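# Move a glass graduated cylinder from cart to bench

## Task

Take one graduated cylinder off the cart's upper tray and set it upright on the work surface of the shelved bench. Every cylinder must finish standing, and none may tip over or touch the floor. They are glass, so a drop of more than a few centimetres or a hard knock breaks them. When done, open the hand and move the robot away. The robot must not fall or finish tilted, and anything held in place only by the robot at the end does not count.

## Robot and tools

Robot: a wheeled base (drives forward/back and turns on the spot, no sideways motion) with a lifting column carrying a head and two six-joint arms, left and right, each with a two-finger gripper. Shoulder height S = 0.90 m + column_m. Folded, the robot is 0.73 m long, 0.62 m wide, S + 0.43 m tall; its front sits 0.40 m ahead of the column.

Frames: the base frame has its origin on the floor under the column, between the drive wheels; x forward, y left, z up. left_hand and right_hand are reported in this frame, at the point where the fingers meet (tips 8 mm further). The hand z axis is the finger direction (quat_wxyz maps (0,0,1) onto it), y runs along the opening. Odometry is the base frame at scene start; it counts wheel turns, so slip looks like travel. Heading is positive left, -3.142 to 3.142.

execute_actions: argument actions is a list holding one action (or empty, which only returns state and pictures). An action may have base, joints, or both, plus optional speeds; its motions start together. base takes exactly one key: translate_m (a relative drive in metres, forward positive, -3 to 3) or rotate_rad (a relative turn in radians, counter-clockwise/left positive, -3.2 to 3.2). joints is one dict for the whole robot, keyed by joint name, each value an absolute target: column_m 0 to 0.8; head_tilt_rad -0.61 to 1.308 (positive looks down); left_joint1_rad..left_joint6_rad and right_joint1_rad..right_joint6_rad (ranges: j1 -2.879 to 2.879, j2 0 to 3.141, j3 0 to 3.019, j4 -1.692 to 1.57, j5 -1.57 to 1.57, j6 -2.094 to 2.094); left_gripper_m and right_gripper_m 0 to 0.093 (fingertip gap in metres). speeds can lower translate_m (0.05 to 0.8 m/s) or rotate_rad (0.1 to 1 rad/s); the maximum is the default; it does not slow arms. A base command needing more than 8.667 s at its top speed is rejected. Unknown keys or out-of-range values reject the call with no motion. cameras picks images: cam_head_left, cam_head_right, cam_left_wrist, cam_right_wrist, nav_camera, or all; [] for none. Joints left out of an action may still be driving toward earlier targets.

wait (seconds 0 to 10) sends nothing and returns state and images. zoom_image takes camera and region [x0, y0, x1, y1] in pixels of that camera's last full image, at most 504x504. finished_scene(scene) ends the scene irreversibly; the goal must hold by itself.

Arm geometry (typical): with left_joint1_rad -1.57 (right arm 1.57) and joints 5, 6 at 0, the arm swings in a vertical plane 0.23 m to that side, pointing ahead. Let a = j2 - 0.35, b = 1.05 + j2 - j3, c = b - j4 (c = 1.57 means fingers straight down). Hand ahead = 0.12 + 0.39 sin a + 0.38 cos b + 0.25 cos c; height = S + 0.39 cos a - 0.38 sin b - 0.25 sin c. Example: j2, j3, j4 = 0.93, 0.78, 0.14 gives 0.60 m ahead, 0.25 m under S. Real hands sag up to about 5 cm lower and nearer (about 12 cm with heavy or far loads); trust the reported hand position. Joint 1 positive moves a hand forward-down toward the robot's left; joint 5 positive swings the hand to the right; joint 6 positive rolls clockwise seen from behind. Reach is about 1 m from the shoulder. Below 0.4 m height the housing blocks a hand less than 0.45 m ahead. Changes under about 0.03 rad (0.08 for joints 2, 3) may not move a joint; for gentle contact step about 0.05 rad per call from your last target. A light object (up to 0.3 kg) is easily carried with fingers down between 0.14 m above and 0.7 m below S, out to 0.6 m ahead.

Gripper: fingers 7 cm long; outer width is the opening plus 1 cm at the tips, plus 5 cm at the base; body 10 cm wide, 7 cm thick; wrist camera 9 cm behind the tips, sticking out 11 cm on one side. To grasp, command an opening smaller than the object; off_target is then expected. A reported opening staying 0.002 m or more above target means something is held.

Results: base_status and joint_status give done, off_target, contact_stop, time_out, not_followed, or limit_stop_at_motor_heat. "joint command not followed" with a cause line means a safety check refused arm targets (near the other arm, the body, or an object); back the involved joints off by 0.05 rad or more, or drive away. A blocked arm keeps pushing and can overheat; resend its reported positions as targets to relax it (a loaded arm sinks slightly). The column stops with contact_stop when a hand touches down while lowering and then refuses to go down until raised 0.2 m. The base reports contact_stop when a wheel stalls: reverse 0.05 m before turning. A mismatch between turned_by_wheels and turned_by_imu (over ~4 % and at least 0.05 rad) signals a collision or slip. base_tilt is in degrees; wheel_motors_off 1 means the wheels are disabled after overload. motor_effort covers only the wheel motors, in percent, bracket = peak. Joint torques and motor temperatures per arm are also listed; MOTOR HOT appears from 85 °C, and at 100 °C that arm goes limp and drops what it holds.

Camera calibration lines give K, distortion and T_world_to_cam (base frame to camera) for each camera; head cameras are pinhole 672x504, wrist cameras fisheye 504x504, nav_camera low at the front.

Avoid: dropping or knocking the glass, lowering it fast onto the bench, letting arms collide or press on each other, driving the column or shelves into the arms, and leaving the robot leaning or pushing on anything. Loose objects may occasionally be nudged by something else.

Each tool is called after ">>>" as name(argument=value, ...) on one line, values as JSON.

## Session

>>> execute_actions(actions=[])

Scene clock: 0.00 s.
Joint torques (N m, as the arm reports them, + toward a larger angle): no reading
Motor temperatures (°C, as the motors report them): left_arm=[24 26 25 26 24 25] | right_arm=[24 25 25 26 24 22]
base_odometry: x=+0.000 y=+0.000 heading=+0.000 (m, m, rad; odometry frame)
turned_by_wheels: +0.000 (rad since the last result)
turned_by_imu: +0.000 (rad since the last result)
base_tilt: forward=-0.6 right=+0.0 (deg)
base_status: not commanded
joint_positions: column_m=+0.552 head_tilt_rad=+0.871 left_joint1_rad=-1.568 left_joint2_rad=+0.880 left_joint3_rad=+0.402 left_joint4_rad=-0.888 left_joint5_rad=-0.006 left_joint6_rad=+0.064 left_gripper_m=+0.094 right_joint1_rad=+1.555 right_joint2_rad=+0.876 right_joint3_rad=+0.390 right_joint4_rad=-0.958 right_joint5_rad=+0.041 right_joint6_rad=+0.070 right_gripper_m=+0.095
joint_status: not commanded
wheel_motors_off: 0
motor_effort: left_wheel=-1 right_wheel=+4 (%)
left_hand: x=+0.1536 y=+0.2263 z=+1.2401 quat_wxyz=(+0.409, -0.029, -0.912, +0.009) (m; base frame)
right_hand: x=+0.1371 y=-0.2357 z=+1.2559 quat_wxyz=(+0.443, -0.029, -0.895, +0.038) (m; base frame)
pictures: cam_head_left, cam_head_right, cam_left_wrist, cam_right_wrist, nav_camera
camera_calibration (this result's frames):
cam_head_left: T_world_to_cam=[[0.0442315, -0.998316, -0.037527, 0.114221], [-0.773993, -0.0104939, -0.633107, 1.00683], [0.631647, 0.0570489, -0.773154, 1.08395], [0, 0, 0, 1]] pos_world=[0.0895492, 0.0627555, 1.47978]
cam_head_right: T_world_to_cam=[[0.048393, -0.99824, -0.0342804, -0.00286312], [-0.774077, -0.0157918, -0.632894, 1.00739], [0.631239, 0.0571633, -0.773479, 1.08534], [0, 0, 0, 1]] pos_world=[0.0948263, -0.0489914, 1.47696]
cam_left_wrist: T_world_to_cam=[[-0.0410659, -0.998482, 0.0366952, 0.18497], [-0.115366, 0.041219, 0.992468, -1.21744], [-0.992474, 0.0365232, -0.116883, 0.414932], [0, 0, 0, 1]] pos_world=[0.278954, 0.219716, 1.24998]
cam_right_wrist: T_world_to_cam=[[-0.02462, -0.995571, 0.0907354, -0.347296], [-0.0167306, 0.0911605, 0.995696, -1.22092], [-0.999557, 0.022996, -0.0189009, 0.28959], [0, 0, 0, 1]] pos_world=[0.260484, -0.241117, 1.25265]
Images, in order (width x height): cam_head_left 672x504, cam_head_right 672x504, cam_left_wrist 504x504, cam_right_wrist 504x504, nav_camera 672x504.

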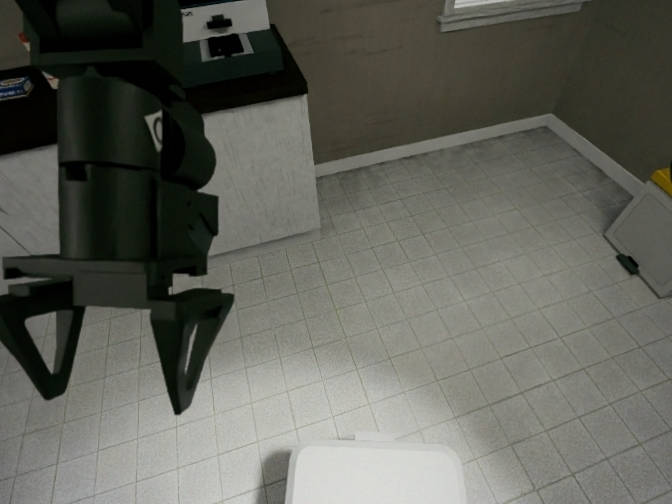

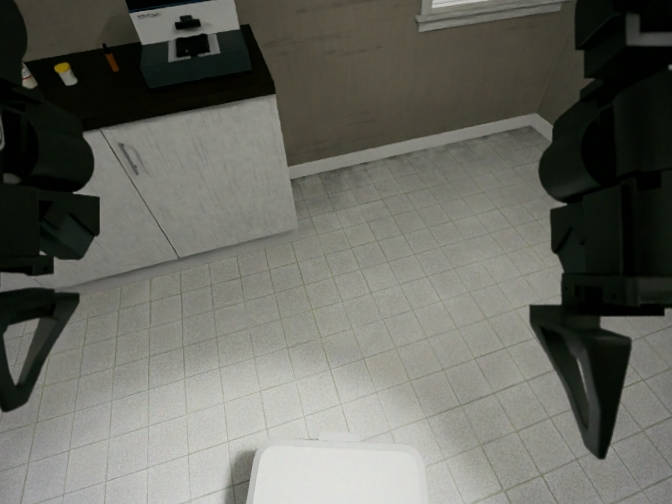

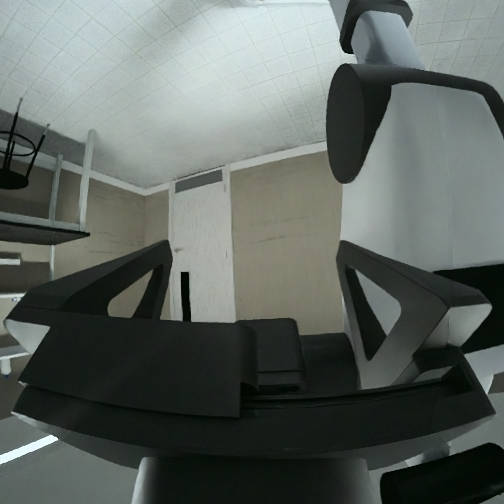

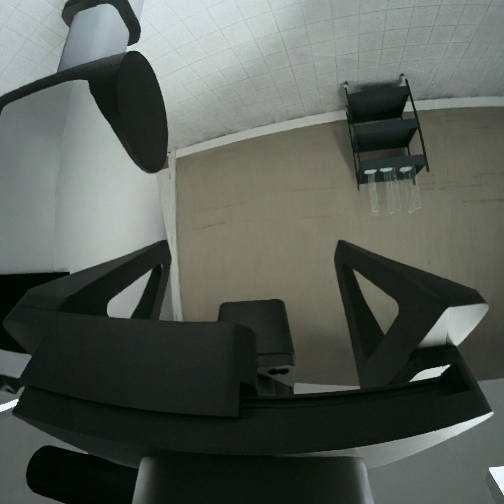

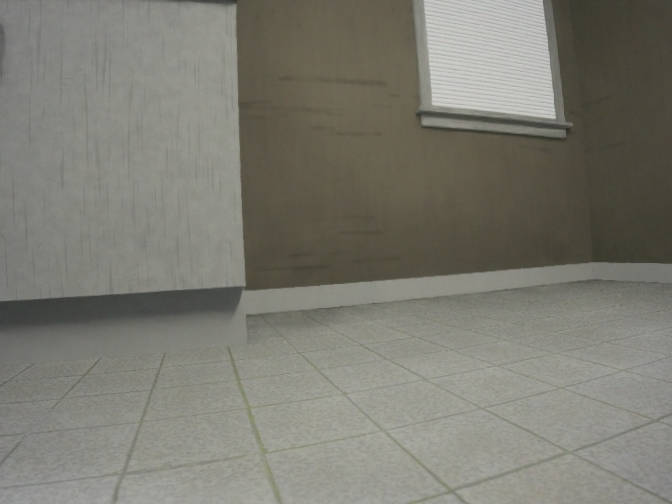

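>>> execute_actions(actions=[{"base":{"rotate_rad":-2.3},"joints":{"head_tilt_rad":0.5}}], cameras=["cam_head_left","cam_head_right"])

Scene clock: 6.27 s.
Joint torques (N m, as the arm reports them, + toward a larger angle): left_arm=[-0.79 -9.38 -0.71 -1.07  0.1  -0.05] | right_arm=[-0.3  -8.38 -1.2  -1.19  0.05  0.15]
Motor temperatures (°C, as the motors report them): left_arm=[24 26 25 26 24 25] | right_arm=[24 25 25 26 24 22]
base_odometry: x=+0.000 y=+0.000 heading=-2.299 (m, m, rad; odometry frame)
turned_by_wheels: -2.299 (rad since the last result)
turned_by_imu: -2.301 (rad since the last result)
base_tilt: forward=-0.6 right=+0.0 (deg)
base_status: done
joint_positions: column_m=+0.552 head_tilt_rad=+0.518 left_joint1_rad=-1.568 left_joint2_rad=+0.880 left_joint3_rad=+0.402 left_joint4_rad=-0.888 left_joint5_rad=-0.006 left_joint6_rad=+0.064 left_gripper_m=+0.094 right_joint1_rad=+1.555 right_joint2_rad=+0.876 right_joint3_rad=+0.390 right_joint4_rad=-0.958 right_joint5_rad=+0.041 right_joint6_rad=+0.070 right_gripper_m=+0.095
joint_status: all done
wheel_motors_off: 0
motor_effort: left_wheel=+5(38) right_wheel=-6(52) (%)
left_hand: x=+0.1536 y=+0.2263 z=+1.2401 quat_wxyz=(+0.409, -0.029, -0.912, +0.009) (m; base frame)
right_hand: x=+0.1371 y=-0.2357 z=+1.2559 quat_wxyz=(+0.443, -0.029, -0.895, +0.038) (m; base frame)
pictures: cam_head_left, cam_head_right
camera_calibration (this result's frames):
cam_head_left: T_world_to_cam=[[0.0544682, -0.998316, -0.0199477, 0.0866756], [-0.507807, -0.0104939, -0.861407, 1.34459], [0.859747, 0.0570489, -0.507523, 0.664067], [0, 0, 0, 1]] pos_world=[0.107143, 0.0627555, 1.497]
cam_head_right: T_world_to_cam=[[0.0572529, -0.99824, -0.015464, -0.0322417], [-0.507959, -0.0157918, -0.861236, 1.34523], [0.859476, 0.0571633, -0.507969, 0.665636], [0, 0, 0, 1]] pos_world=[0.113067, -0.0489914, 1.49618]
Images, in order (width x height): cam_head_left 672x504, cam_head_right 672x504.

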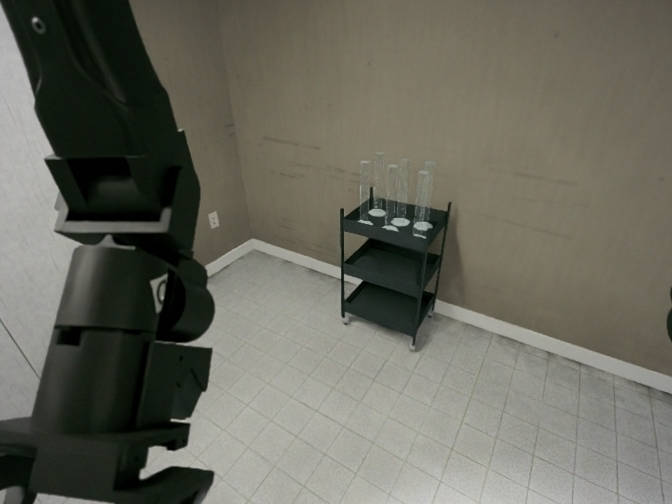

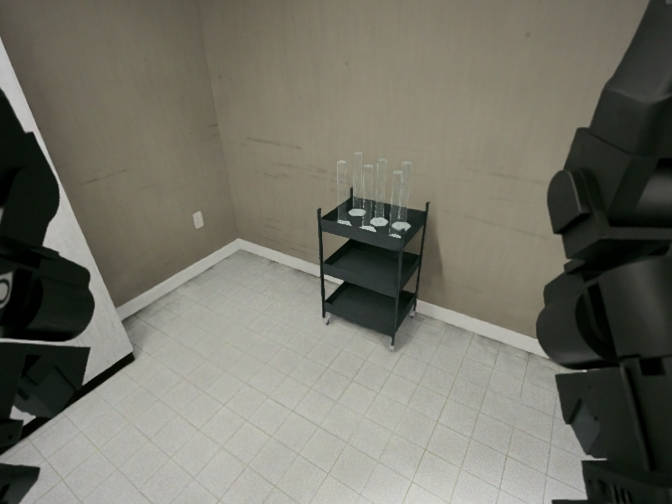

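>>> execute_actions(actions=[{"base":{"rotate_rad":0.615},"joints":{"right_joint2_rad":0.8,"right_joint3_rad":0.65,"right_joint4_rad":0.8,"right_joint1_rad":1.57,"right_joint5_rad":0,"right_joint6_rad":0,"right_gripper_m":0.08,"column_m":0.1}}], cameras=[])

>>> execute_actions(actions=[{"base":{"translate_m":0.84}}], cameras=[])

>>> execute_actions(actions=[{"base":{"rotate_rad":-1.015},"joints":{"head_tilt_rad":0.45}}], cameras=["cam_head_left","cam_head_right","cam_right_wrist"])

Scene clock: 25.33 s.
Joint torques (N m, as the arm reports them, + toward a larger angle): left_arm=[-0.77 -9.32 -0.7  -1.08  0.1  -0.05] | right_arm=[  0.37 -13.51   5.01   3.5   -0.08  -0.02]
Motor temperatures (°C, as the motors report them): left_arm=[24 26 25 26 24 25] | right_arm=[24 25 25 26 24 22]
base_odometry: x=+0.000 y=+0.000 heading=-1.685 (m, m, rad; odometry frame)
turned_by_wheels: +0.614 (rad since the last result)
turned_by_imu: +0.618 (rad since the last result)
base_tilt: forward=-0.6 right=+0.0 (deg)
base_status: done
joint_positions: column_m=+0.100 head_tilt_rad=+0.518 left_joint1_rad=-1.568 left_joint2_rad=+0.880 left_joint3_rad=+0.402 left_joint4_rad=-0.888 left_joint5_rad=-0.006 left_joint6_rad=+0.064 left_gripper_m=+0.094 right_joint1_rad=+1.560 right_joint2_rad=+0.803 right_joint3_rad=+0.647 right_joint4_rad=+0.780 right_joint5_rad=+0.002 right_joint6_rad=+0.014 right_gripper_m=+0.080
joint_status: all done
wheel_motors_off: 0
motor_effort: left_wheel=-6(22) right_wheel=+8(30) (%)
left_hand: x=+0.1536 y=+0.2263 z=+0.7884 quat_wxyz=(+0.409, -0.029, -0.912, +0.009) (m; base frame)
right_hand: x=+0.6553 y=-0.2298 z=+0.8899 quat_wxyz=(-0.543, -0.006, -0.840, +0.002) (m; base frame)
pictures: none
No camera images: the call's "cameras" was empty. Leave "cameras" out to get every camera's image.

Scene clock: 28.37 s.
Joint torques (N m, as the arm reports them, + toward a larger angle): left_arm=[-0.82 -9.4  -0.84 -1.06  0.1  -0.06] | right_arm=[  0.27 -13.52   5.06   3.54  -0.08  -0.02]
Motor temperatures (°C, as the motors report them): left_arm=[24 26 25 26 24 25] | right_arm=[24 25 26 26 24 22]
base_odometry: x=-0.096 y=-0.834 heading=-1.686 (m, m, rad; odometry frame)
turned_by_wheels: -0.001 (rad since the last result)
turned_by_imu: +0.000 (rad since the last result)
base_tilt: forward=-0.6 right=+0.0 (deg)
base_status: done
joint_positions: column_m=+0.100 head_tilt_rad=+0.518 left_joint1_rad=-1.568 left_joint2_rad=+0.880 left_joint3_rad=+0.404 left_joint4_rad=-0.888 left_joint5_rad=-0.006 left_joint6_rad=+0.064 left_gripper_m=+0.094 right_joint1_rad=+1.560 right_joint2_rad=+0.803 right_joint3_rad=+0.646 right_joint4_rad=+0.780 right_joint5_rad=+0.002 right_joint6_rad=+0.014 right_gripper_m=+0.080
joint_status: not commanded
wheel_motors_off: 0
motor_effort: left_wheel=-2(52) right_wheel=+1(66) (%)
left_hand: x=+0.1545 y=+0.2263 z=+0.7881 quat_wxyz=(+0.408, -0.029, -0.912, +0.009) (m; base frame)
right_hand: x=+0.6548 y=-0.2298 z=+0.8897 quat_wxyz=(-0.543, -0.006, -0.840, +0.002) (m; base frame)
pictures: none
No camera images: the call's "cameras" was empty. Leave "cameras" out to get every camera's image.

Scene clock: 30.97 s.
Joint torques (N m, as the arm reports them, + toward a larger angle): left_arm=[-0.8  -9.34 -0.8  -1.07  0.09 -0.05] | right_arm=[  0.29 -13.47   5.12   3.54  -0.09  -0.02]
Motor temperatures (°C, as the motors report them): left_arm=[24 26 25 26 24 25] | right_arm=[24 25 26 27 24 22]
base_odometry: x=-0.096 y=-0.834 heading=-2.700 (m, m, rad; odometry frame)
turned_by_wheels: -1.014 (rad since the last result)
turned_by_imu: -1.014 (rad since the last result)
base_tilt: forward=-0.6 right=+0.1 (deg)
base_status: done
joint_positions: column_m=+0.100 head_tilt_rad=+0.469 left_joint1_rad=-1.568 left_joint2_rad=+0.880 left_joint3_rad=+0.403 left_joint4_rad=-0.888 left_joint5_rad=-0.006 left_joint6_rad=+0.064 left_gripper_m=+0.094 right_joint1_rad=+1.561 right_joint2_rad=+0.803 right_joint3_rad=+0.646 right_joint4_rad=+0.780 right_joint5_rad=+0.002 right_joint6_rad=+0.014 right_gripper_m=+0.080
joint_status: all done
wheel_motors_off: 0
motor_effort: left_wheel=+5(35) right_wheel=-5(55) (%)
left_hand: x=+0.1541 y=+0.2263 z=+0.7883 quat_wxyz=(+0.409, -0.029, -0.912, +0.009) (m; base frame)
right_hand: x=+0.6548 y=-0.2296 z=+0.8897 quat_wxyz=(-0.543, -0.006, -0.840, +0.002) (m; base frame)
pictures: cam_head_left, cam_head_right, cam_right_wrist
camera_calibration (this result's frames):
cam_head_left: T_world_to_cam=[[0.0553919, -0.998316, -0.0172172, 0.0746528], [-0.464387, -0.0104939, -0.88557, 0.979529], [0.883899, 0.0570489, -0.464186, 0.386523], [0, 0, 0, 1]] pos_world=[0.109098, 0.0627555, 1.04815]
cam_head_right: T_world_to_cam=[[0.0579504, -0.99824, -0.0126006, -0.042372], [-0.464547, -0.0157918, -0.885407, 0.980246], [0.88365, 0.0571633, -0.464645, 0.387903], [0, 0, 0, 1]] pos_world=[0.115056, -0.0489914, 1.04762]
cam_right_wrist: T_world_to_cam=[[-0.00606073, -0.99995, -0.00793725, -0.220592], [-0.871321, 0.00917553, -0.490628, 1.01495], [0.490676, 0.00394233, -0.871333, 0.578245], [0, 0, 0, 1]] pos_world=[0.599275, -0.232174, 1.00005]
Images, in order (width x height): cam_head_left 672x504, cam_head_right 672x504, cam_right_wrist 504x504.

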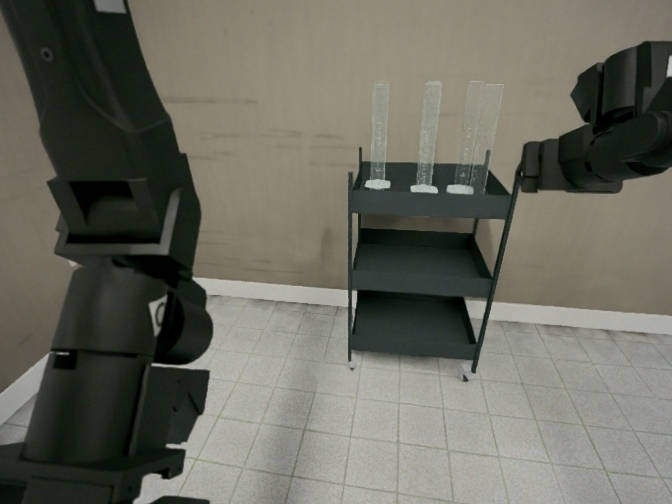

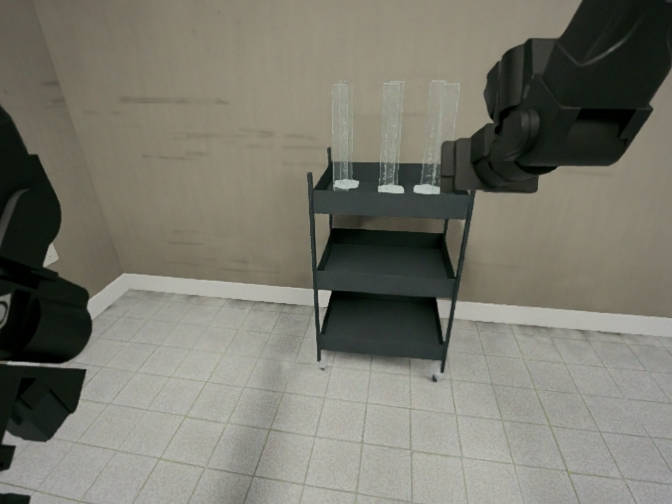

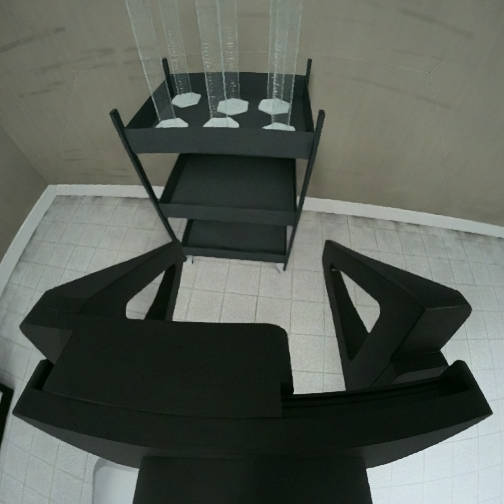

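>>> execute_actions(actions=[{"base":{"rotate_rad":-0.055}}], cameras=[])

>>> execute_actions(actions=[{"base":{"translate_m":0.27},"speeds":{"translate_m":0.3}}], cameras=["cam_head_left","cam_head_right","cam_right_wrist"])

Scene clock: 33.87 s.
Joint torques (N m, as the arm reports them, + toward a larger angle): left_arm=[-0.84 -9.36 -0.77 -1.07  0.1  -0.05] | right_arm=[  0.26 -13.56   5.06   3.52  -0.08  -0.02]
Motor temperatures (°C, as the motors report them): left_arm=[24 26 25 26 24 25] | right_arm=[24 25 26 27 24 22]
base_odometry: x=-0.096 y=-0.834 heading=-2.754 (m, m, rad; odometry frame)
turned_by_wheels: -0.054 (rad since the last result)
turned_by_imu: -0.053 (rad since the last result)
base_tilt: forward=-0.6 right=+0.0 (deg)
base_status: done
joint_positions: column_m=+0.100 head_tilt_rad=+0.469 left_joint1_rad=-1.568 left_joint2_rad=+0.880 left_joint3_rad=+0.403 left_joint4_rad=-0.888 left_joint5_rad=-0.006 left_joint6_rad=+0.064 left_gripper_m=+0.094 right_joint1_rad=+1.561 right_joint2_rad=+0.803 right_joint3_rad=+0.646 right_joint4_rad=+0.780 right_joint5_rad=+0.002 right_joint6_rad=+0.014 right_gripper_m=+0.080
joint_status: not commanded
wheel_motors_off: 0
motor_effort: left_wheel=+4(29) right_wheel=-6(32) (%)
left_hand: x=+0.1541 y=+0.2263 z=+0.7883 quat_wxyz=(+0.409, -0.029, -0.912, +0.009) (m; base frame)
right_hand: x=+0.6548 y=-0.2295 z=+0.8897 quat_wxyz=(-0.543, -0.006, -0.840, +0.002) (m; base frame)
pictures: none
No camera images: the call's "cameras" was empty. Leave "cameras" out to get every camera's image.

Scene clock: 35.83 s.
Joint torques (N m, as the arm reports them, + toward a larger angle): left_arm=[-0.81 -9.39 -0.72 -1.06  0.1  -0.06] | right_arm=[  0.25 -13.55   5.19   3.53  -0.07  -0.02]
Motor temperatures (°C, as the motors report them): left_arm=[24 26 25 26 24 25] | right_arm=[24 25 26 27 24 22]
base_odometry: x=-0.346 y=-0.936 heading=-2.755 (m, m, rad; odometry frame)
turned_by_wheels: -0.001 (rad since the last result)
turned_by_imu: +0.000 (rad since the last result)
base_tilt: forward=-0.6 right=+0.0 (deg)
base_status: done
joint_positions: column_m=+0.100 head_tilt_rad=+0.468 left_joint1_rad=-1.568 left_joint2_rad=+0.880 left_joint3_rad=+0.402 left_joint4_rad=-0.888 left_joint5_rad=-0.006 left_joint6_rad=+0.064 left_gripper_m=+0.094 right_joint1_rad=+1.561 right_joint2_rad=+0.803 right_joint3_rad=+0.645 right_joint4_rad=+0.780 right_joint5_rad=+0.002 right_joint6_rad=+0.014 right_gripper_m=+0.080
joint_status: not commanded
wheel_motors_off: 0
motor_effort: left_wheel=+3(53) right_wheel=+1(51) (%)
left_hand: x=+0.1536 y=+0.2263 z=+0.7884 quat_wxyz=(+0.409, -0.029, -0.912, +0.009) (m; base frame)
right_hand: x=+0.6541 y=-0.2295 z=+0.8891 quat_wxyz=(-0.542, -0.006, -0.840, +0.002) (m; base frame)
pictures: cam_head_left, cam_head_right, cam_right_wrist
camera_calibration (this result's frames):
cam_head_left: T_world_to_cam=[[0.0553985, -0.998316, -0.017196, 0.0746295], [-0.464048, -0.0104939, -0.885748, 0.979705], [0.884076, 0.0570489, -0.463848, 0.386147], [0, 0, 0, 1]] pos_world=[0.109112, 0.0627555, 1.04817]
cam_head_right: T_world_to_cam=[[0.0579552, -0.99824, -0.0125785, -0.0423963], [-0.464209, -0.0157918, -0.885585, 0.980422], [0.883827, 0.0571633, -0.464307, 0.387527], [0, 0, 0, 1]] pos_world=[0.115071, -0.0489914, 1.04765]
cam_right_wrist: T_world_to_cam=[[-0.00589533, -0.999948, -0.00826597, -0.220271], [-0.87207, 0.00918611, -0.489295, 1.01337], [0.489346, 0.00432395, -0.872079, 0.579728], [0, 0, 0, 1]] pos_world=[0.598746, -0.232075, 0.999586]
Images, in order (width x height): cam_head_left 672x504, cam_head_right 672x504, cam_right_wrist 504x504.

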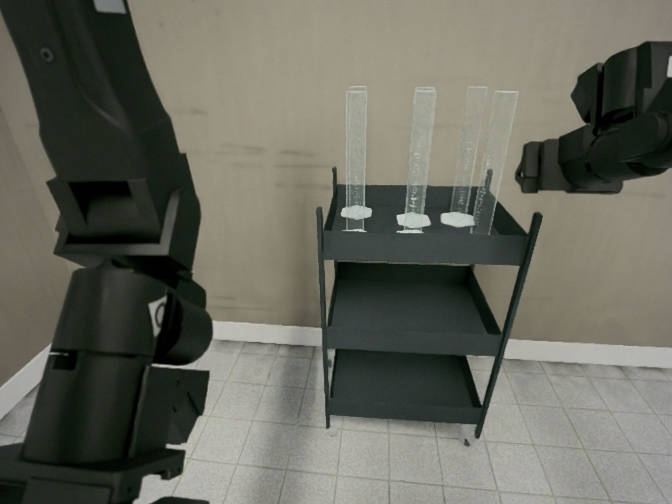

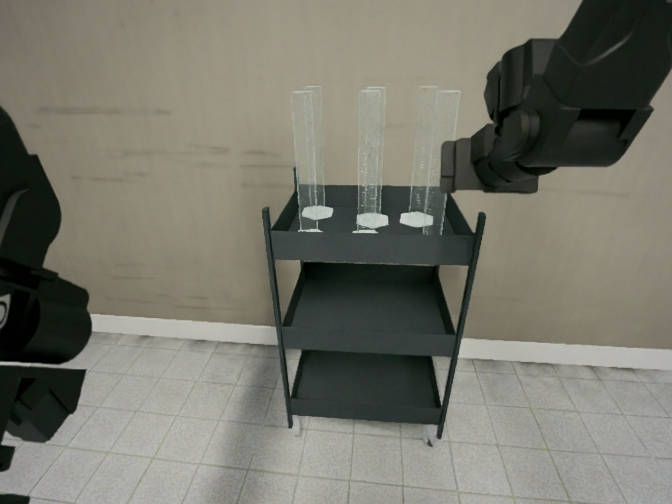

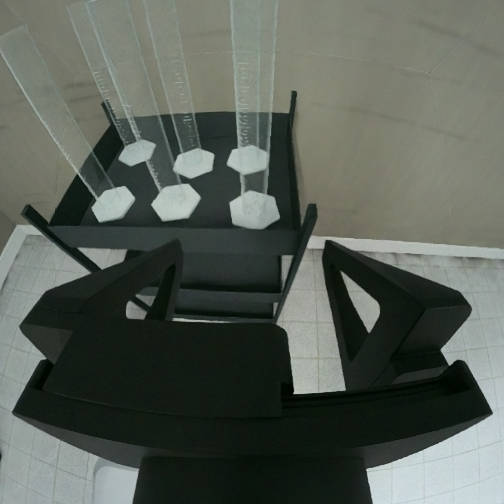

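>>> execute_actions(actions=[{"base":{"translate_m":0.14},"speeds":{"translate_m":0.08}}], cameras=["cam_right_wrist"])

Scene clock: 39.43 s.
Joint torques (N m, as the arm reports them, + toward a larger angle): left_arm=[-0.81 -9.39 -0.72 -1.07  0.1  -0.05] | right_arm=[  0.43 -13.33   5.26   3.55  -0.08  -0.01]
Motor temperatures (°C, as the motors report them): left_arm=[24 26 25 26 24 25] | right_arm=[24 25 26 27 24 22]
base_odometry: x=-0.476 y=-0.989 heading=-2.756 (m, m, rad; odometry frame)
turned_by_wheels: -0.001 (rad since the last result)
turned_by_imu: +0.000 (rad since the last result)
base_tilt: forward=-0.6 right=+0.0 (deg)
base_status: done
joint_positions: column_m=+0.100 head_tilt_rad=+0.468 left_joint1_rad=-1.568 left_joint2_rad=+0.880 left_joint3_rad=+0.402 left_joint4_rad=-0.888 left_joint5_rad=-0.006 left_joint6_rad=+0.064 left_gripper_m=+0.094 right_joint1_rad=+1.561 right_joint2_rad=+0.803 right_joint3_rad=+0.644 right_joint4_rad=+0.780 right_joint5_rad=+0.002 right_joint6_rad=+0.014 right_gripper_m=+0.080
joint_status: not commanded
wheel_motors_off: 0
motor_effort: left_wheel=-1(29) right_wheel=+0(36) (%)
left_hand: x=+0.1534 y=+0.2263 z=+0.7885 quat_wxyz=(+0.409, -0.029, -0.912, +0.009) (m; base frame)
right_hand: x=+0.6538 y=-0.2295 z=+0.8891 quat_wxyz=(-0.542, -0.006, -0.841, +0.002) (m; base frame)
pictures: cam_right_wrist
camera_calibration (this result's frames):
cam_right_wrist: T_world_to_cam=[[-0.00590166, -0.999948, -0.00826555, -0.220269], [-0.872257, 0.00918978, -0.488962, 1.0129], [0.489013, 0.00432399, -0.872266, 0.580198], [0, 0, 0, 1]] pos_world=[0.598481, -0.232074, 0.999534]
Images, in order (width x height): cam_right_wrist 504x504.

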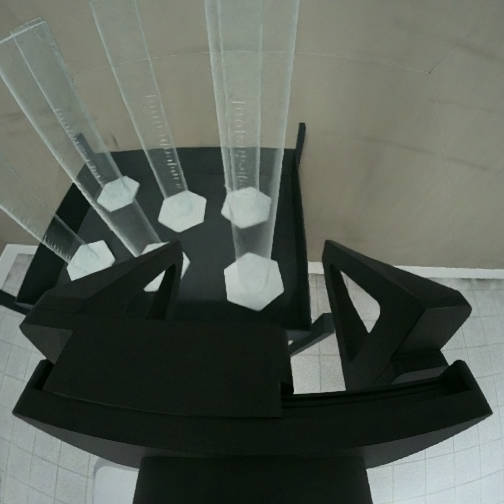

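>>> execute_actions(actions=[{"base":{"translate_m":0.08},"speeds":{"translate_m":0.05}}], cameras=["cam_right_wrist"])

Scene clock: 42.80 s.
Joint torques (N m, as the arm reports them, + toward a larger angle): left_arm=[-0.82 -9.4  -0.71 -1.06  0.09 -0.06] | right_arm=[  0.32 -13.55   5.35   3.51  -0.08  -0.02]
Motor temperatures (°C, as the motors report them): left_arm=[24 26 25 26 24 25] | right_arm=[24 26 26 27 24 22]
base_odometry: x=-0.550 y=-1.019 heading=-2.756 (m, m, rad; odometry frame)
turned_by_wheels: +0.000 (rad since the last result)
turned_by_imu: +0.001 (rad since the last result)
base_tilt: forward=-0.6 right=+0.0 (deg)
base_status: done
joint_positions: column_m=+0.100 head_tilt_rad=+0.468 left_joint1_rad=-1.568 left_joint2_rad=+0.880 left_joint3_rad=+0.402 left_joint4_rad=-0.888 left_joint5_rad=-0.006 left_joint6_rad=+0.064 left_gripper_m=+0.094 right_joint1_rad=+1.561 right_joint2_rad=+0.802 right_joint3_rad=+0.643 right_joint4_rad=+0.780 right_joint5_rad=+0.002 right_joint6_rad=+0.014 right_gripper_m=+0.080
joint_status: not commanded
wheel_motors_off: 0
motor_effort: left_wheel=+0(29) right_wheel=+0(36) (%)
left_hand: x=+0.1536 y=+0.2263 z=+0.7884 quat_wxyz=(+0.409, -0.029, -0.912, +0.009) (m; base frame)
right_hand: x=+0.6535 y=-0.2295 z=+0.8890 quat_wxyz=(-0.542, -0.006, -0.841, +0.002) (m; base frame)
pictures: cam_right_wrist
camera_calibration (this result's frames):
cam_right_wrist: T_world_to_cam=[[-0.00590799, -0.999948, -0.00826513, -0.220266], [-0.872443, 0.00919345, -0.488629, 1.01242], [0.48868, 0.00432404, -0.872452, 0.580668], [0, 0, 0, 1]] pos_world=[0.598217, -0.232073, 0.999482]
Images, in order (width x height): cam_right_wrist 504x504.

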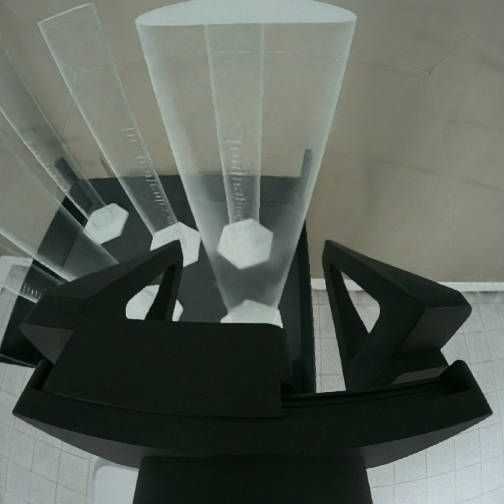

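>>> execute_actions(actions=[{"base":{"translate_m":0.022},"speeds":{"translate_m":0.05}}], cameras=[])

>>> execute_actions(actions=[{"joints":{"right_gripper_m":0.025}}], cameras=["cam_head_right","cam_right_wrist"])

Scene clock: 45.33 s.
Joint torques (N m, as the arm reports them, + toward a larger angle): left_arm=[-0.81 -9.28 -0.77 -1.05  0.1  -0.05] | right_arm=[  0.22 -13.37   5.35   3.5   -0.07  -0.02]
Motor temperatures (°C, as the motors report them): left_arm=[24 26 25 26 24 25] | right_arm=[24 26 26 27 24 22]
base_odometry: x=-0.571 y=-1.027 heading=-2.756 (m, m, rad; odometry frame)
turned_by_wheels: +0.000 (rad since the last result)
turned_by_imu: +0.000 (rad since the last result)
base_tilt: forward=-0.6 right=+0.0 (deg)
base_status: done
joint_positions: column_m=+0.100 head_tilt_rad=+0.468 left_joint1_rad=-1.568 left_joint2_rad=+0.880 left_joint3_rad=+0.403 left_joint4_rad=-0.888 left_joint5_rad=-0.006 left_joint6_rad=+0.064 left_gripper_m=+0.094 right_joint1_rad=+1.561 right_joint2_rad=+0.802 right_joint3_rad=+0.642 right_joint4_rad=+0.780 right_joint5_rad=+0.002 right_joint6_rad=+0.014 right_gripper_m=+0.080
joint_status: not commanded
wheel_motors_off: 0
motor_effort: left_wheel=-1(28) right_wheel=+0(35) (%)
left_hand: x=+0.1538 y=+0.2263 z=+0.7883 quat_wxyz=(+0.409, -0.029, -0.912, +0.009) (m; base frame)
right_hand: x=+0.6531 y=-0.2295 z=+0.8887 quat_wxyz=(-0.541, -0.006, -0.841, +0.002) (m; base frame)
pictures: none
No camera images: the call's "cameras" was empty. Leave "cameras" out to get every camera's image.

Scene clock: 45.93 s.
Joint torques (N m, as the arm reports them, + toward a larger angle): left_arm=[-0.8  -9.33 -0.75 -1.06  0.1  -0.05] | right_arm=[  0.31 -13.47   5.39   3.49  -0.05  -0.01]
Motor temperatures (°C, as the motors report them): left_arm=[24 26 25 26 24 25] | right_arm=[24 26 26 27 24 22]
base_odometry: x=-0.571 y=-1.027 heading=-2.756 (m, m, rad; odometry frame)
turned_by_wheels: +0.000 (rad since the last result)
turned_by_imu: +0.000 (rad since the last result)
base_tilt: forward=-0.6 right=+0.0 (deg)
base_status: not commanded
joint_positions: column_m=+0.100 head_tilt_rad=+0.468 left_joint1_rad=-1.568 left_joint2_rad=+0.880 left_joint3_rad=+0.403 left_joint4_rad=-0.888 left_joint5_rad=-0.006 left_joint6_rad=+0.064 left_gripper_m=+0.094 right_joint1_rad=+1.562 right_joint2_rad=+0.802 right_joint3_rad=+0.642 right_joint4_rad=+0.780 right_joint5_rad=+0.001 right_joint6_rad=+0.013 right_gripper_m=+0.042
joint_status: right_gripper_m off_target (ended at +0.042, target +0.025)
wheel_motors_off: 0
motor_effort: left_wheel=-1(2) right_wheel=+0(1) (%)
left_hand: x=+0.1538 y=+0.2263 z=+0.7883 quat_wxyz=(+0.409, -0.029, -0.912, +0.009) (m; base frame)
right_hand: x=+0.6531 y=-0.2292 z=+0.8887 quat_wxyz=(-0.541, -0.005, -0.841, +0.002) (m; base frame)
pictures: cam_head_right, cam_right_wrist
camera_calibration (this result's frames):
cam_head_right: T_world_to_cam=[[0.0579567, -0.99824, -0.0125716, -0.0424038], [-0.464104, -0.0157918, -0.88564, 0.980477], [0.883883, 0.0571633, -0.464203, 0.387411], [0, 0, 0, 1]] pos_world=[0.115075, -0.0489914, 1.04765]
cam_right_wrist: T_world_to_cam=[[-0.0044038, -0.999962, -0.00752175, -0.22164], [-0.872837, 0.00751435, -0.487954, 1.01125], [0.487992, 0.00441641, -0.872837, 0.581408], [0, 0, 0, 1]] pos_world=[0.597958, -0.231798, 0.99925]
Images, in order (width x height): cam_head_right 672x504, cam_right_wrist 504x504.

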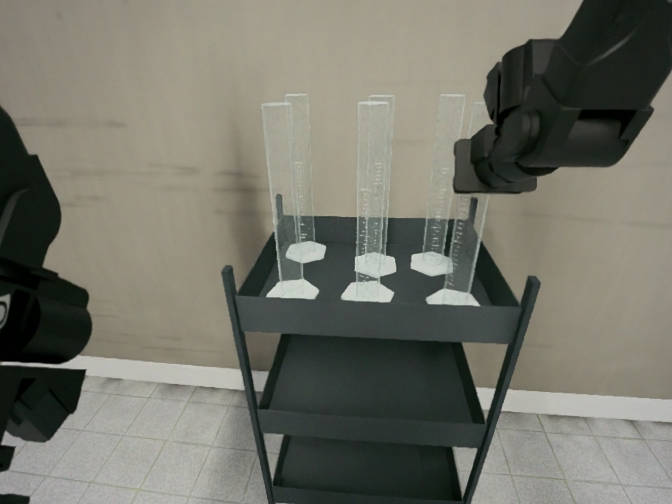

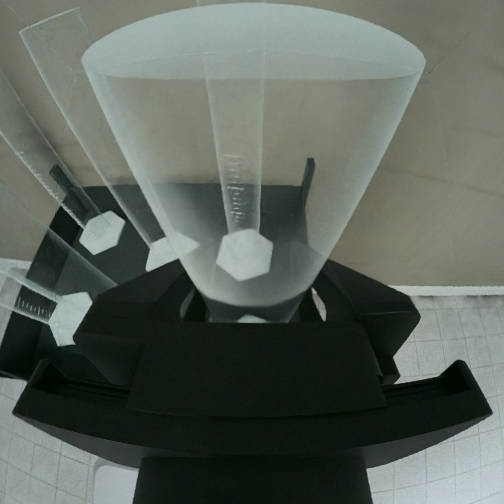

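>>> execute_actions(actions=[{"joints":{"column_m":0.25}}], cameras=["cam_head_right"])

>>> execute_actions(actions=[{"base":{"translate_m":-0.5},"speeds":{"translate_m":0.3}}], cameras=["cam_head_right"])

>>> execute_actions(actions=[{"base":{"rotate_rad":-1.5},"speeds":{"rotate_rad":0.6},"joints":{"column_m":0.4}}], cameras=["cam_head_left","cam_head_right"])

Scene clock: 50.33 s.
Joint torques (N m, as the arm reports them, + toward a larger angle): left_arm=[-0.81 -9.34 -0.76 -1.06  0.1  -0.05] | right_arm=[  0.28 -13.51   5.34   3.51  -0.04   0.  ]
Motor temperatures (°C, as the motors report them): left_arm=[24 26 25 26 24 25] | right_arm=[24 26 26 27 24 22]
base_odometry: x=-0.571 y=-1.027 heading=-2.756 (m, m, rad; odometry frame)
turned_by_wheels: +0.000 (rad since the last result)
turned_by_imu: +0.001 (rad since the last result)
base_tilt: forward=-0.6 right=+0.0 (deg)
base_status: not commanded
joint_positions: column_m=+0.250 head_tilt_rad=+0.468 left_joint1_rad=-1.568 left_joint2_rad=+0.880 left_joint3_rad=+0.403 left_joint4_rad=-0.888 left_joint5_rad=-0.006 left_joint6_rad=+0.064 left_gripper_m=+0.094 right_joint1_rad=+1.562 right_joint2_rad=+0.803 right_joint3_rad=+0.642 right_joint4_rad=+0.780 right_joint5_rad=+0.001 right_joint6_rad=+0.013 right_gripper_m=+0.042
joint_status: all done
wheel_motors_off: 0
motor_effort: left_wheel=+0(1) right_wheel=+1(1) (%)
left_hand: x=+0.1538 y=+0.2263 z=+0.9382 quat_wxyz=(+0.409, -0.029, -0.912, +0.009) (m; base frame)
right_hand: x=+0.6530 y=-0.2292 z=+1.0380 quat_wxyz=(-0.541, -0.005, -0.841, +0.002) (m; base frame)
pictures: cam_head_right
camera_calibration (this result's frames):
cam_head_right: T_world_to_cam=[[0.0579569, -0.99824, -0.012571, -0.0405204], [-0.464094, -0.0157918, -0.885645, 1.11323], [0.883888, 0.0571633, -0.464192, 0.456975], [0, 0, 0, 1]] pos_world=[0.115076, -0.0489914, 1.19754]
Images, in order (width x height): cam_head_right 672x504.

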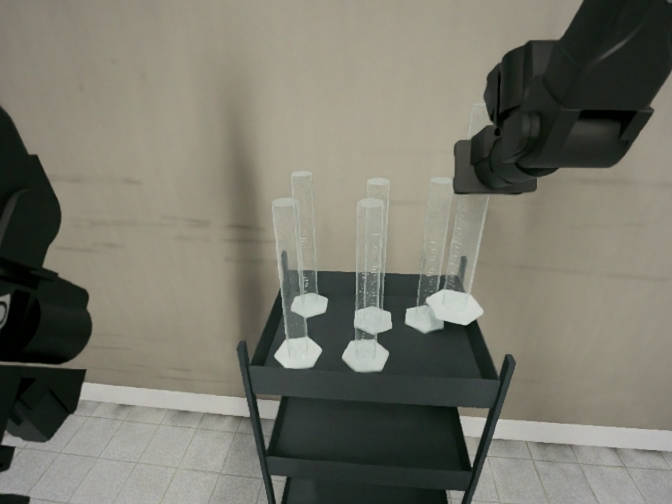

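Scene clock: 53.07 s.
Joint torques (N m, as the arm reports them, + toward a larger angle): left_arm=[-0.8  -9.11 -0.57 -1.06  0.1  -0.05] | right_arm=[  0.34 -13.7    5.58   3.48  -0.04   0.  ]
Motor temperatures (°C, as the motors report them): left_arm=[24 26 25 26 24 25] | right_arm=[24 26 26 27 24 22]
base_odometry: x=-0.107 y=-0.839 heading=-2.757 (m, m, rad; odometry frame)
turned_by_wheels: -0.001 (rad since the last result)
turned_by_imu: +0.000 (rad since the last result)
base_tilt: forward=-0.6 right=+0.0 (deg)
base_status: done
joint_positions: column_m=+0.250 head_tilt_rad=+0.468 left_joint1_rad=-1.568 left_joint2_rad=+0.880 left_joint3_rad=+0.401 left_joint4_rad=-0.888 left_joint5_rad=-0.006 left_joint6_rad=+0.064 left_gripper_m=+0.094 right_joint1_rad=+1.562 right_joint2_rad=+0.806 right_joint3_rad=+0.638 right_joint4_rad=+0.780 right_joint5_rad=+0.001 right_joint6_rad=+0.013 right_gripper_m=+0.042
joint_status: not commanded
wheel_motors_off: 0
motor_effort: left_wheel=-1(32) right_wheel=+1(45) (%)
left_hand: x=+0.1528 y=+0.2263 z=+0.9385 quat_wxyz=(+0.410, -0.029, -0.912, +0.009) (m; base frame)
right_hand: x=+0.6508 y=-0.2292 z=+1.0351 quat_wxyz=(-0.538, -0.005, -0.843, +0.002) (m; base frame)
pictures: cam_head_right
camera_calibration (this result's frames):
cam_head_right: T_world_to_cam=[[0.0579571, -0.99824, -0.0125699, -0.0405217], [-0.464078, -0.0157918, -0.885654, 1.11324], [0.883896, 0.0571633, -0.464177, 0.456955], [0, 0, 0, 1]] pos_world=[0.115076, -0.0489914, 1.19754]
Images, in order (width x height): cam_head_right 672x504.

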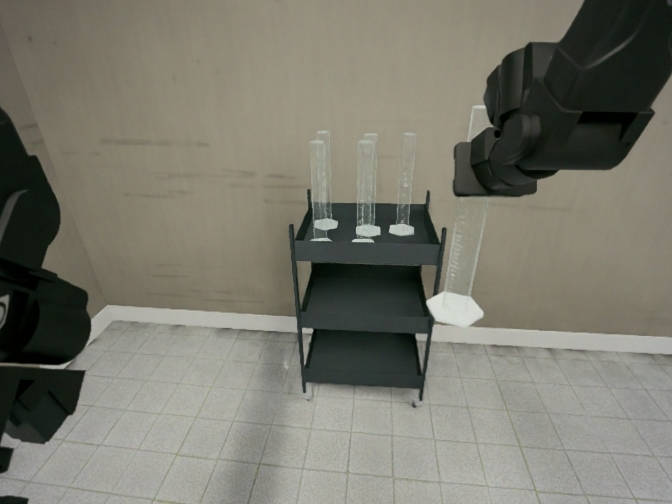

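Scene clock: 56.77 s.
Joint torques (N m, as the arm reports them, + toward a larger angle): left_arm=[-0.81 -9.29 -0.58 -1.08  0.1  -0.05] | right_arm=[  0.28 -13.78   5.6    3.52  -0.03   0.  ]
Motor temperatures (°C, as the motors report them): left_arm=[24 26 25 26 24 25] | right_arm=[24 26 26 27 24 22]
base_odometry: x=-0.107 y=-0.839 heading=+2.027 (m, m, rad; odometry frame)
turned_by_wheels: -1.499 (rad since the last result)
turned_by_imu: -1.500 (rad since the last result)
base_tilt: forward=-0.5 right=+0.0 (deg)
base_status: done
joint_positions: column_m=+0.400 head_tilt_rad=+0.468 left_joint1_rad=-1.568 left_joint2_rad=+0.880 left_joint3_rad=+0.401 left_joint4_rad=-0.888 left_joint5_rad=-0.006 left_joint6_rad=+0.064 left_gripper_m=+0.094 right_joint1_rad=+1.562 right_joint2_rad=+0.806 right_joint3_rad=+0.638 right_joint4_rad=+0.780 right_joint5_rad=+0.001 right_joint6_rad=+0.012 right_gripper_m=+0.042
joint_status: all done
wheel_motors_off: 0
motor_effort: left_wheel=+7(51) right_wheel=-6(51) (%)
left_hand: x=+0.1528 y=+0.2263 z=+1.0885 quat_wxyz=(+0.410, -0.029, -0.912, +0.009) (m; base frame)
right_hand: x=+0.6507 y=-0.2290 z=+1.1849 quat_wxyz=(-0.538, -0.005, -0.843, +0.001) (m; base frame)
pictures: cam_head_left, cam_head_right
camera_calibration (this result's frames):
cam_head_left: T_world_to_cam=[[0.0554015, -0.998316, -0.0171865, 0.0797729], [-0.463896, -0.0104939, -0.885828, 1.24543], [0.884156, 0.0570489, -0.463696, 0.525033], [0, 0, 0, 1]] pos_world=[0.109119, 0.0627555, 1.34806]
cam_head_right: T_world_to_cam=[[0.0579574, -0.99824, -0.0125685, -0.0386381], [-0.464057, -0.0157918, -0.885665, 1.2461], [0.883908, 0.0571633, -0.464155, 0.526551], [0, 0, 0, 1]] pos_world=[0.115077, -0.0489914, 1.34754]
Images, in order (width x height): cam_head_left 672x504, cam_head_right 672x504.

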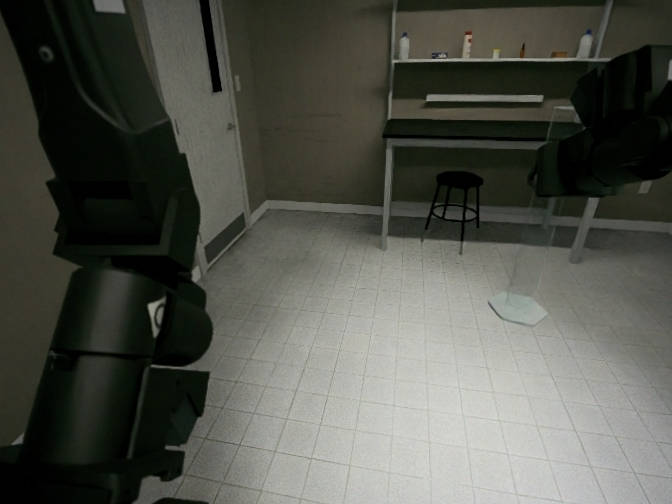

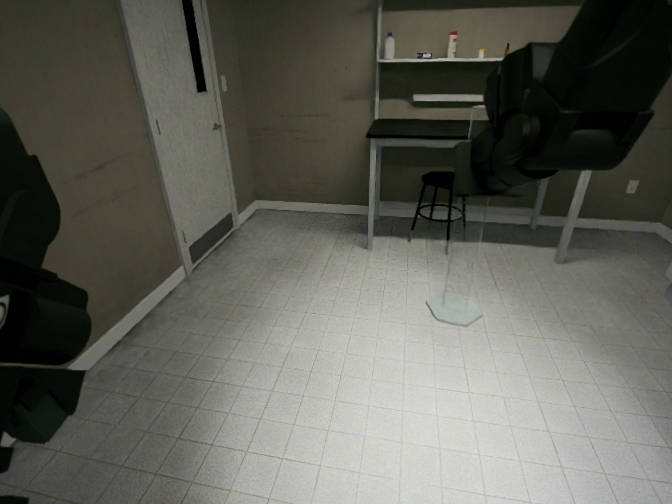

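>>> execute_actions(actions=[{"base":{"rotate_rad":-0.42},"speeds":{"rotate_rad":0.6}}], cameras=[])

>>> execute_actions(actions=[{"base":{"translate_m":1.6},"speeds":{"translate_m":0.6}}], cameras=["cam_head_left","cam_head_right"])

Scene clock: 62.00 s.
Joint torques (N m, as the arm reports them, + toward a larger angle): left_arm=[-0.81 -9.3  -0.67 -1.07  0.1  -0.05] | right_arm=[  0.27 -13.58   5.62   3.49  -0.03   0.01]
Motor temperatures (°C, as the motors report them): left_arm=[24 26 25 26 24 25] | right_arm=[24 26 26 27 24 22]
base_odometry: x=-0.107 y=-0.839 heading=+1.608 (m, m, rad; odometry frame)
turned_by_wheels: -0.419 (rad since the last result)
turned_by_imu: -0.419 (rad since the last result)
base_tilt: forward=-0.5 right=+0.0 (deg)
base_status: done
joint_positions: column_m=+0.400 head_tilt_rad=+0.468 left_joint1_rad=-1.568 left_joint2_rad=+0.880 left_joint3_rad=+0.401 left_joint4_rad=-0.888 left_joint5_rad=-0.006 left_joint6_rad=+0.064 left_gripper_m=+0.094 right_joint1_rad=+1.562 right_joint2_rad=+0.806 right_joint3_rad=+0.638 right_joint4_rad=+0.780 right_joint5_rad=+0.001 right_joint6_rad=+0.012 right_gripper_m=+0.042
joint_status: not commanded
wheel_motors_off: 0
motor_effort: left_wheel=+8(28) right_wheel=-6(31) (%)
left_hand: x=+0.1530 y=+0.2263 z=+1.0885 quat_wxyz=(+0.409, -0.029, -0.912, +0.009) (m; base frame)
right_hand: x=+0.6507 y=-0.2288 z=+1.1849 quat_wxyz=(-0.538, -0.005, -0.843, +0.001) (m; base frame)
pictures: none
No camera images: the call's "cameras" was empty. Leave "cameras" out to get every camera's image.

Scene clock: 66.37 s.
Joint torques (N m, as the arm reports them, + toward a larger angle): left_arm=[-0.83 -9.46 -0.69 -1.06  0.1  -0.05] | right_arm=[  0.28 -13.75   5.67   3.5   -0.03   0.  ]
Motor temperatures (°C, as the motors report them): left_arm=[24 26 25 26 24 25] | right_arm=[24 26 26 27 24 22]
base_odometry: x=-0.167 y=+0.760 heading=+1.608 (m, m, rad; odometry frame)
turned_by_wheels: +0.000 (rad since the last result)
turned_by_imu: +0.002 (rad since the last result)
base_tilt: forward=-0.6 right=+0.0 (deg)
base_status: done
joint_positions: column_m=+0.400 head_tilt_rad=+0.468 left_joint1_rad=-1.568 left_joint2_rad=+0.880 left_joint3_rad=+0.402 left_joint4_rad=-0.888 left_joint5_rad=-0.006 left_joint6_rad=+0.064 left_gripper_m=+0.094 right_joint1_rad=+1.562 right_joint2_rad=+0.807 right_joint3_rad=+0.637 right_joint4_rad=+0.780 right_joint5_rad=+0.001 right_joint6_rad=+0.012 right_gripper_m=+0.042
joint_status: not commanded
wheel_motors_off: 0
motor_effort: left_wheel=-3(54) right_wheel=+1(52) (%)
left_hand: x=+0.1534 y=+0.2263 z=+1.0883 quat_wxyz=(+0.409, -0.029, -0.912, +0.009) (m; base frame)
right_hand: x=+0.6499 y=-0.2289 z=+1.1839 quat_wxyz=(-0.537, -0.005, -0.844, +0.001) (m; base frame)
pictures: cam_head_left, cam_head_right
camera_calibration (this result's frames):
cam_head_left: T_world_to_cam=[[0.0554017, -0.998316, -0.0171856, 0.0797717], [-0.463882, -0.0104939, -0.885835, 1.24544], [0.884163, 0.0570489, -0.463682, 0.525014], [0, 0, 0, 1]] pos_world=[0.10912, 0.0627555, 1.34806]
cam_head_right: T_world_to_cam=[[0.0579576, -0.99824, -0.0125676, -0.0386394], [-0.464043, -0.0157918, -0.885672, 1.24611], [0.883915, 0.0571633, -0.464141, 0.526532], [0, 0, 0, 1]] pos_world=[0.115078, -0.0489914, 1.34754]
Images, in order (width x height): cam_head_left 672x504, cam_head_right 672x504.

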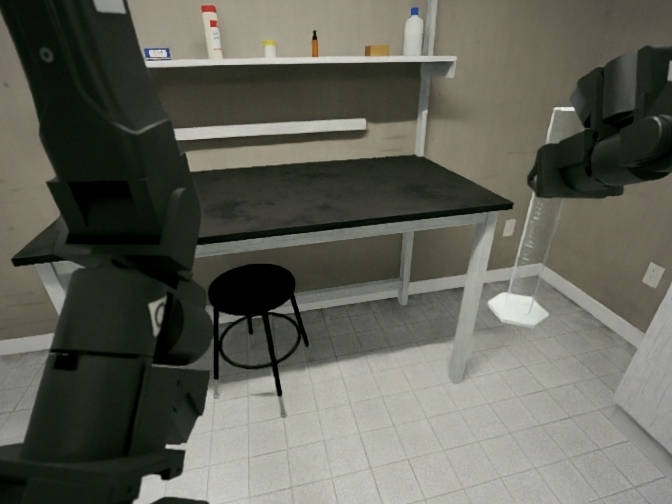

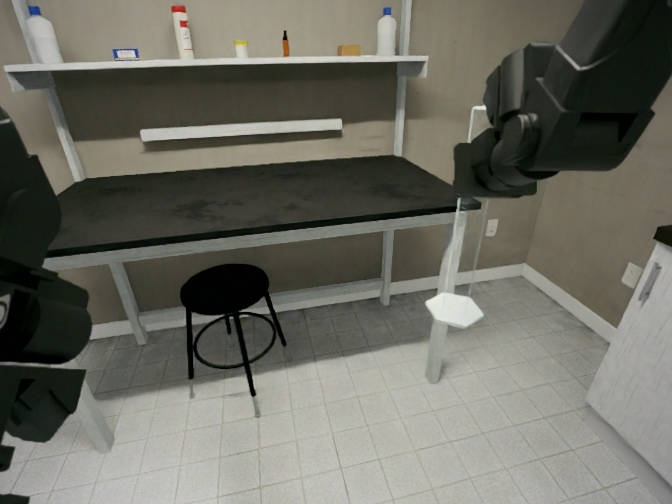

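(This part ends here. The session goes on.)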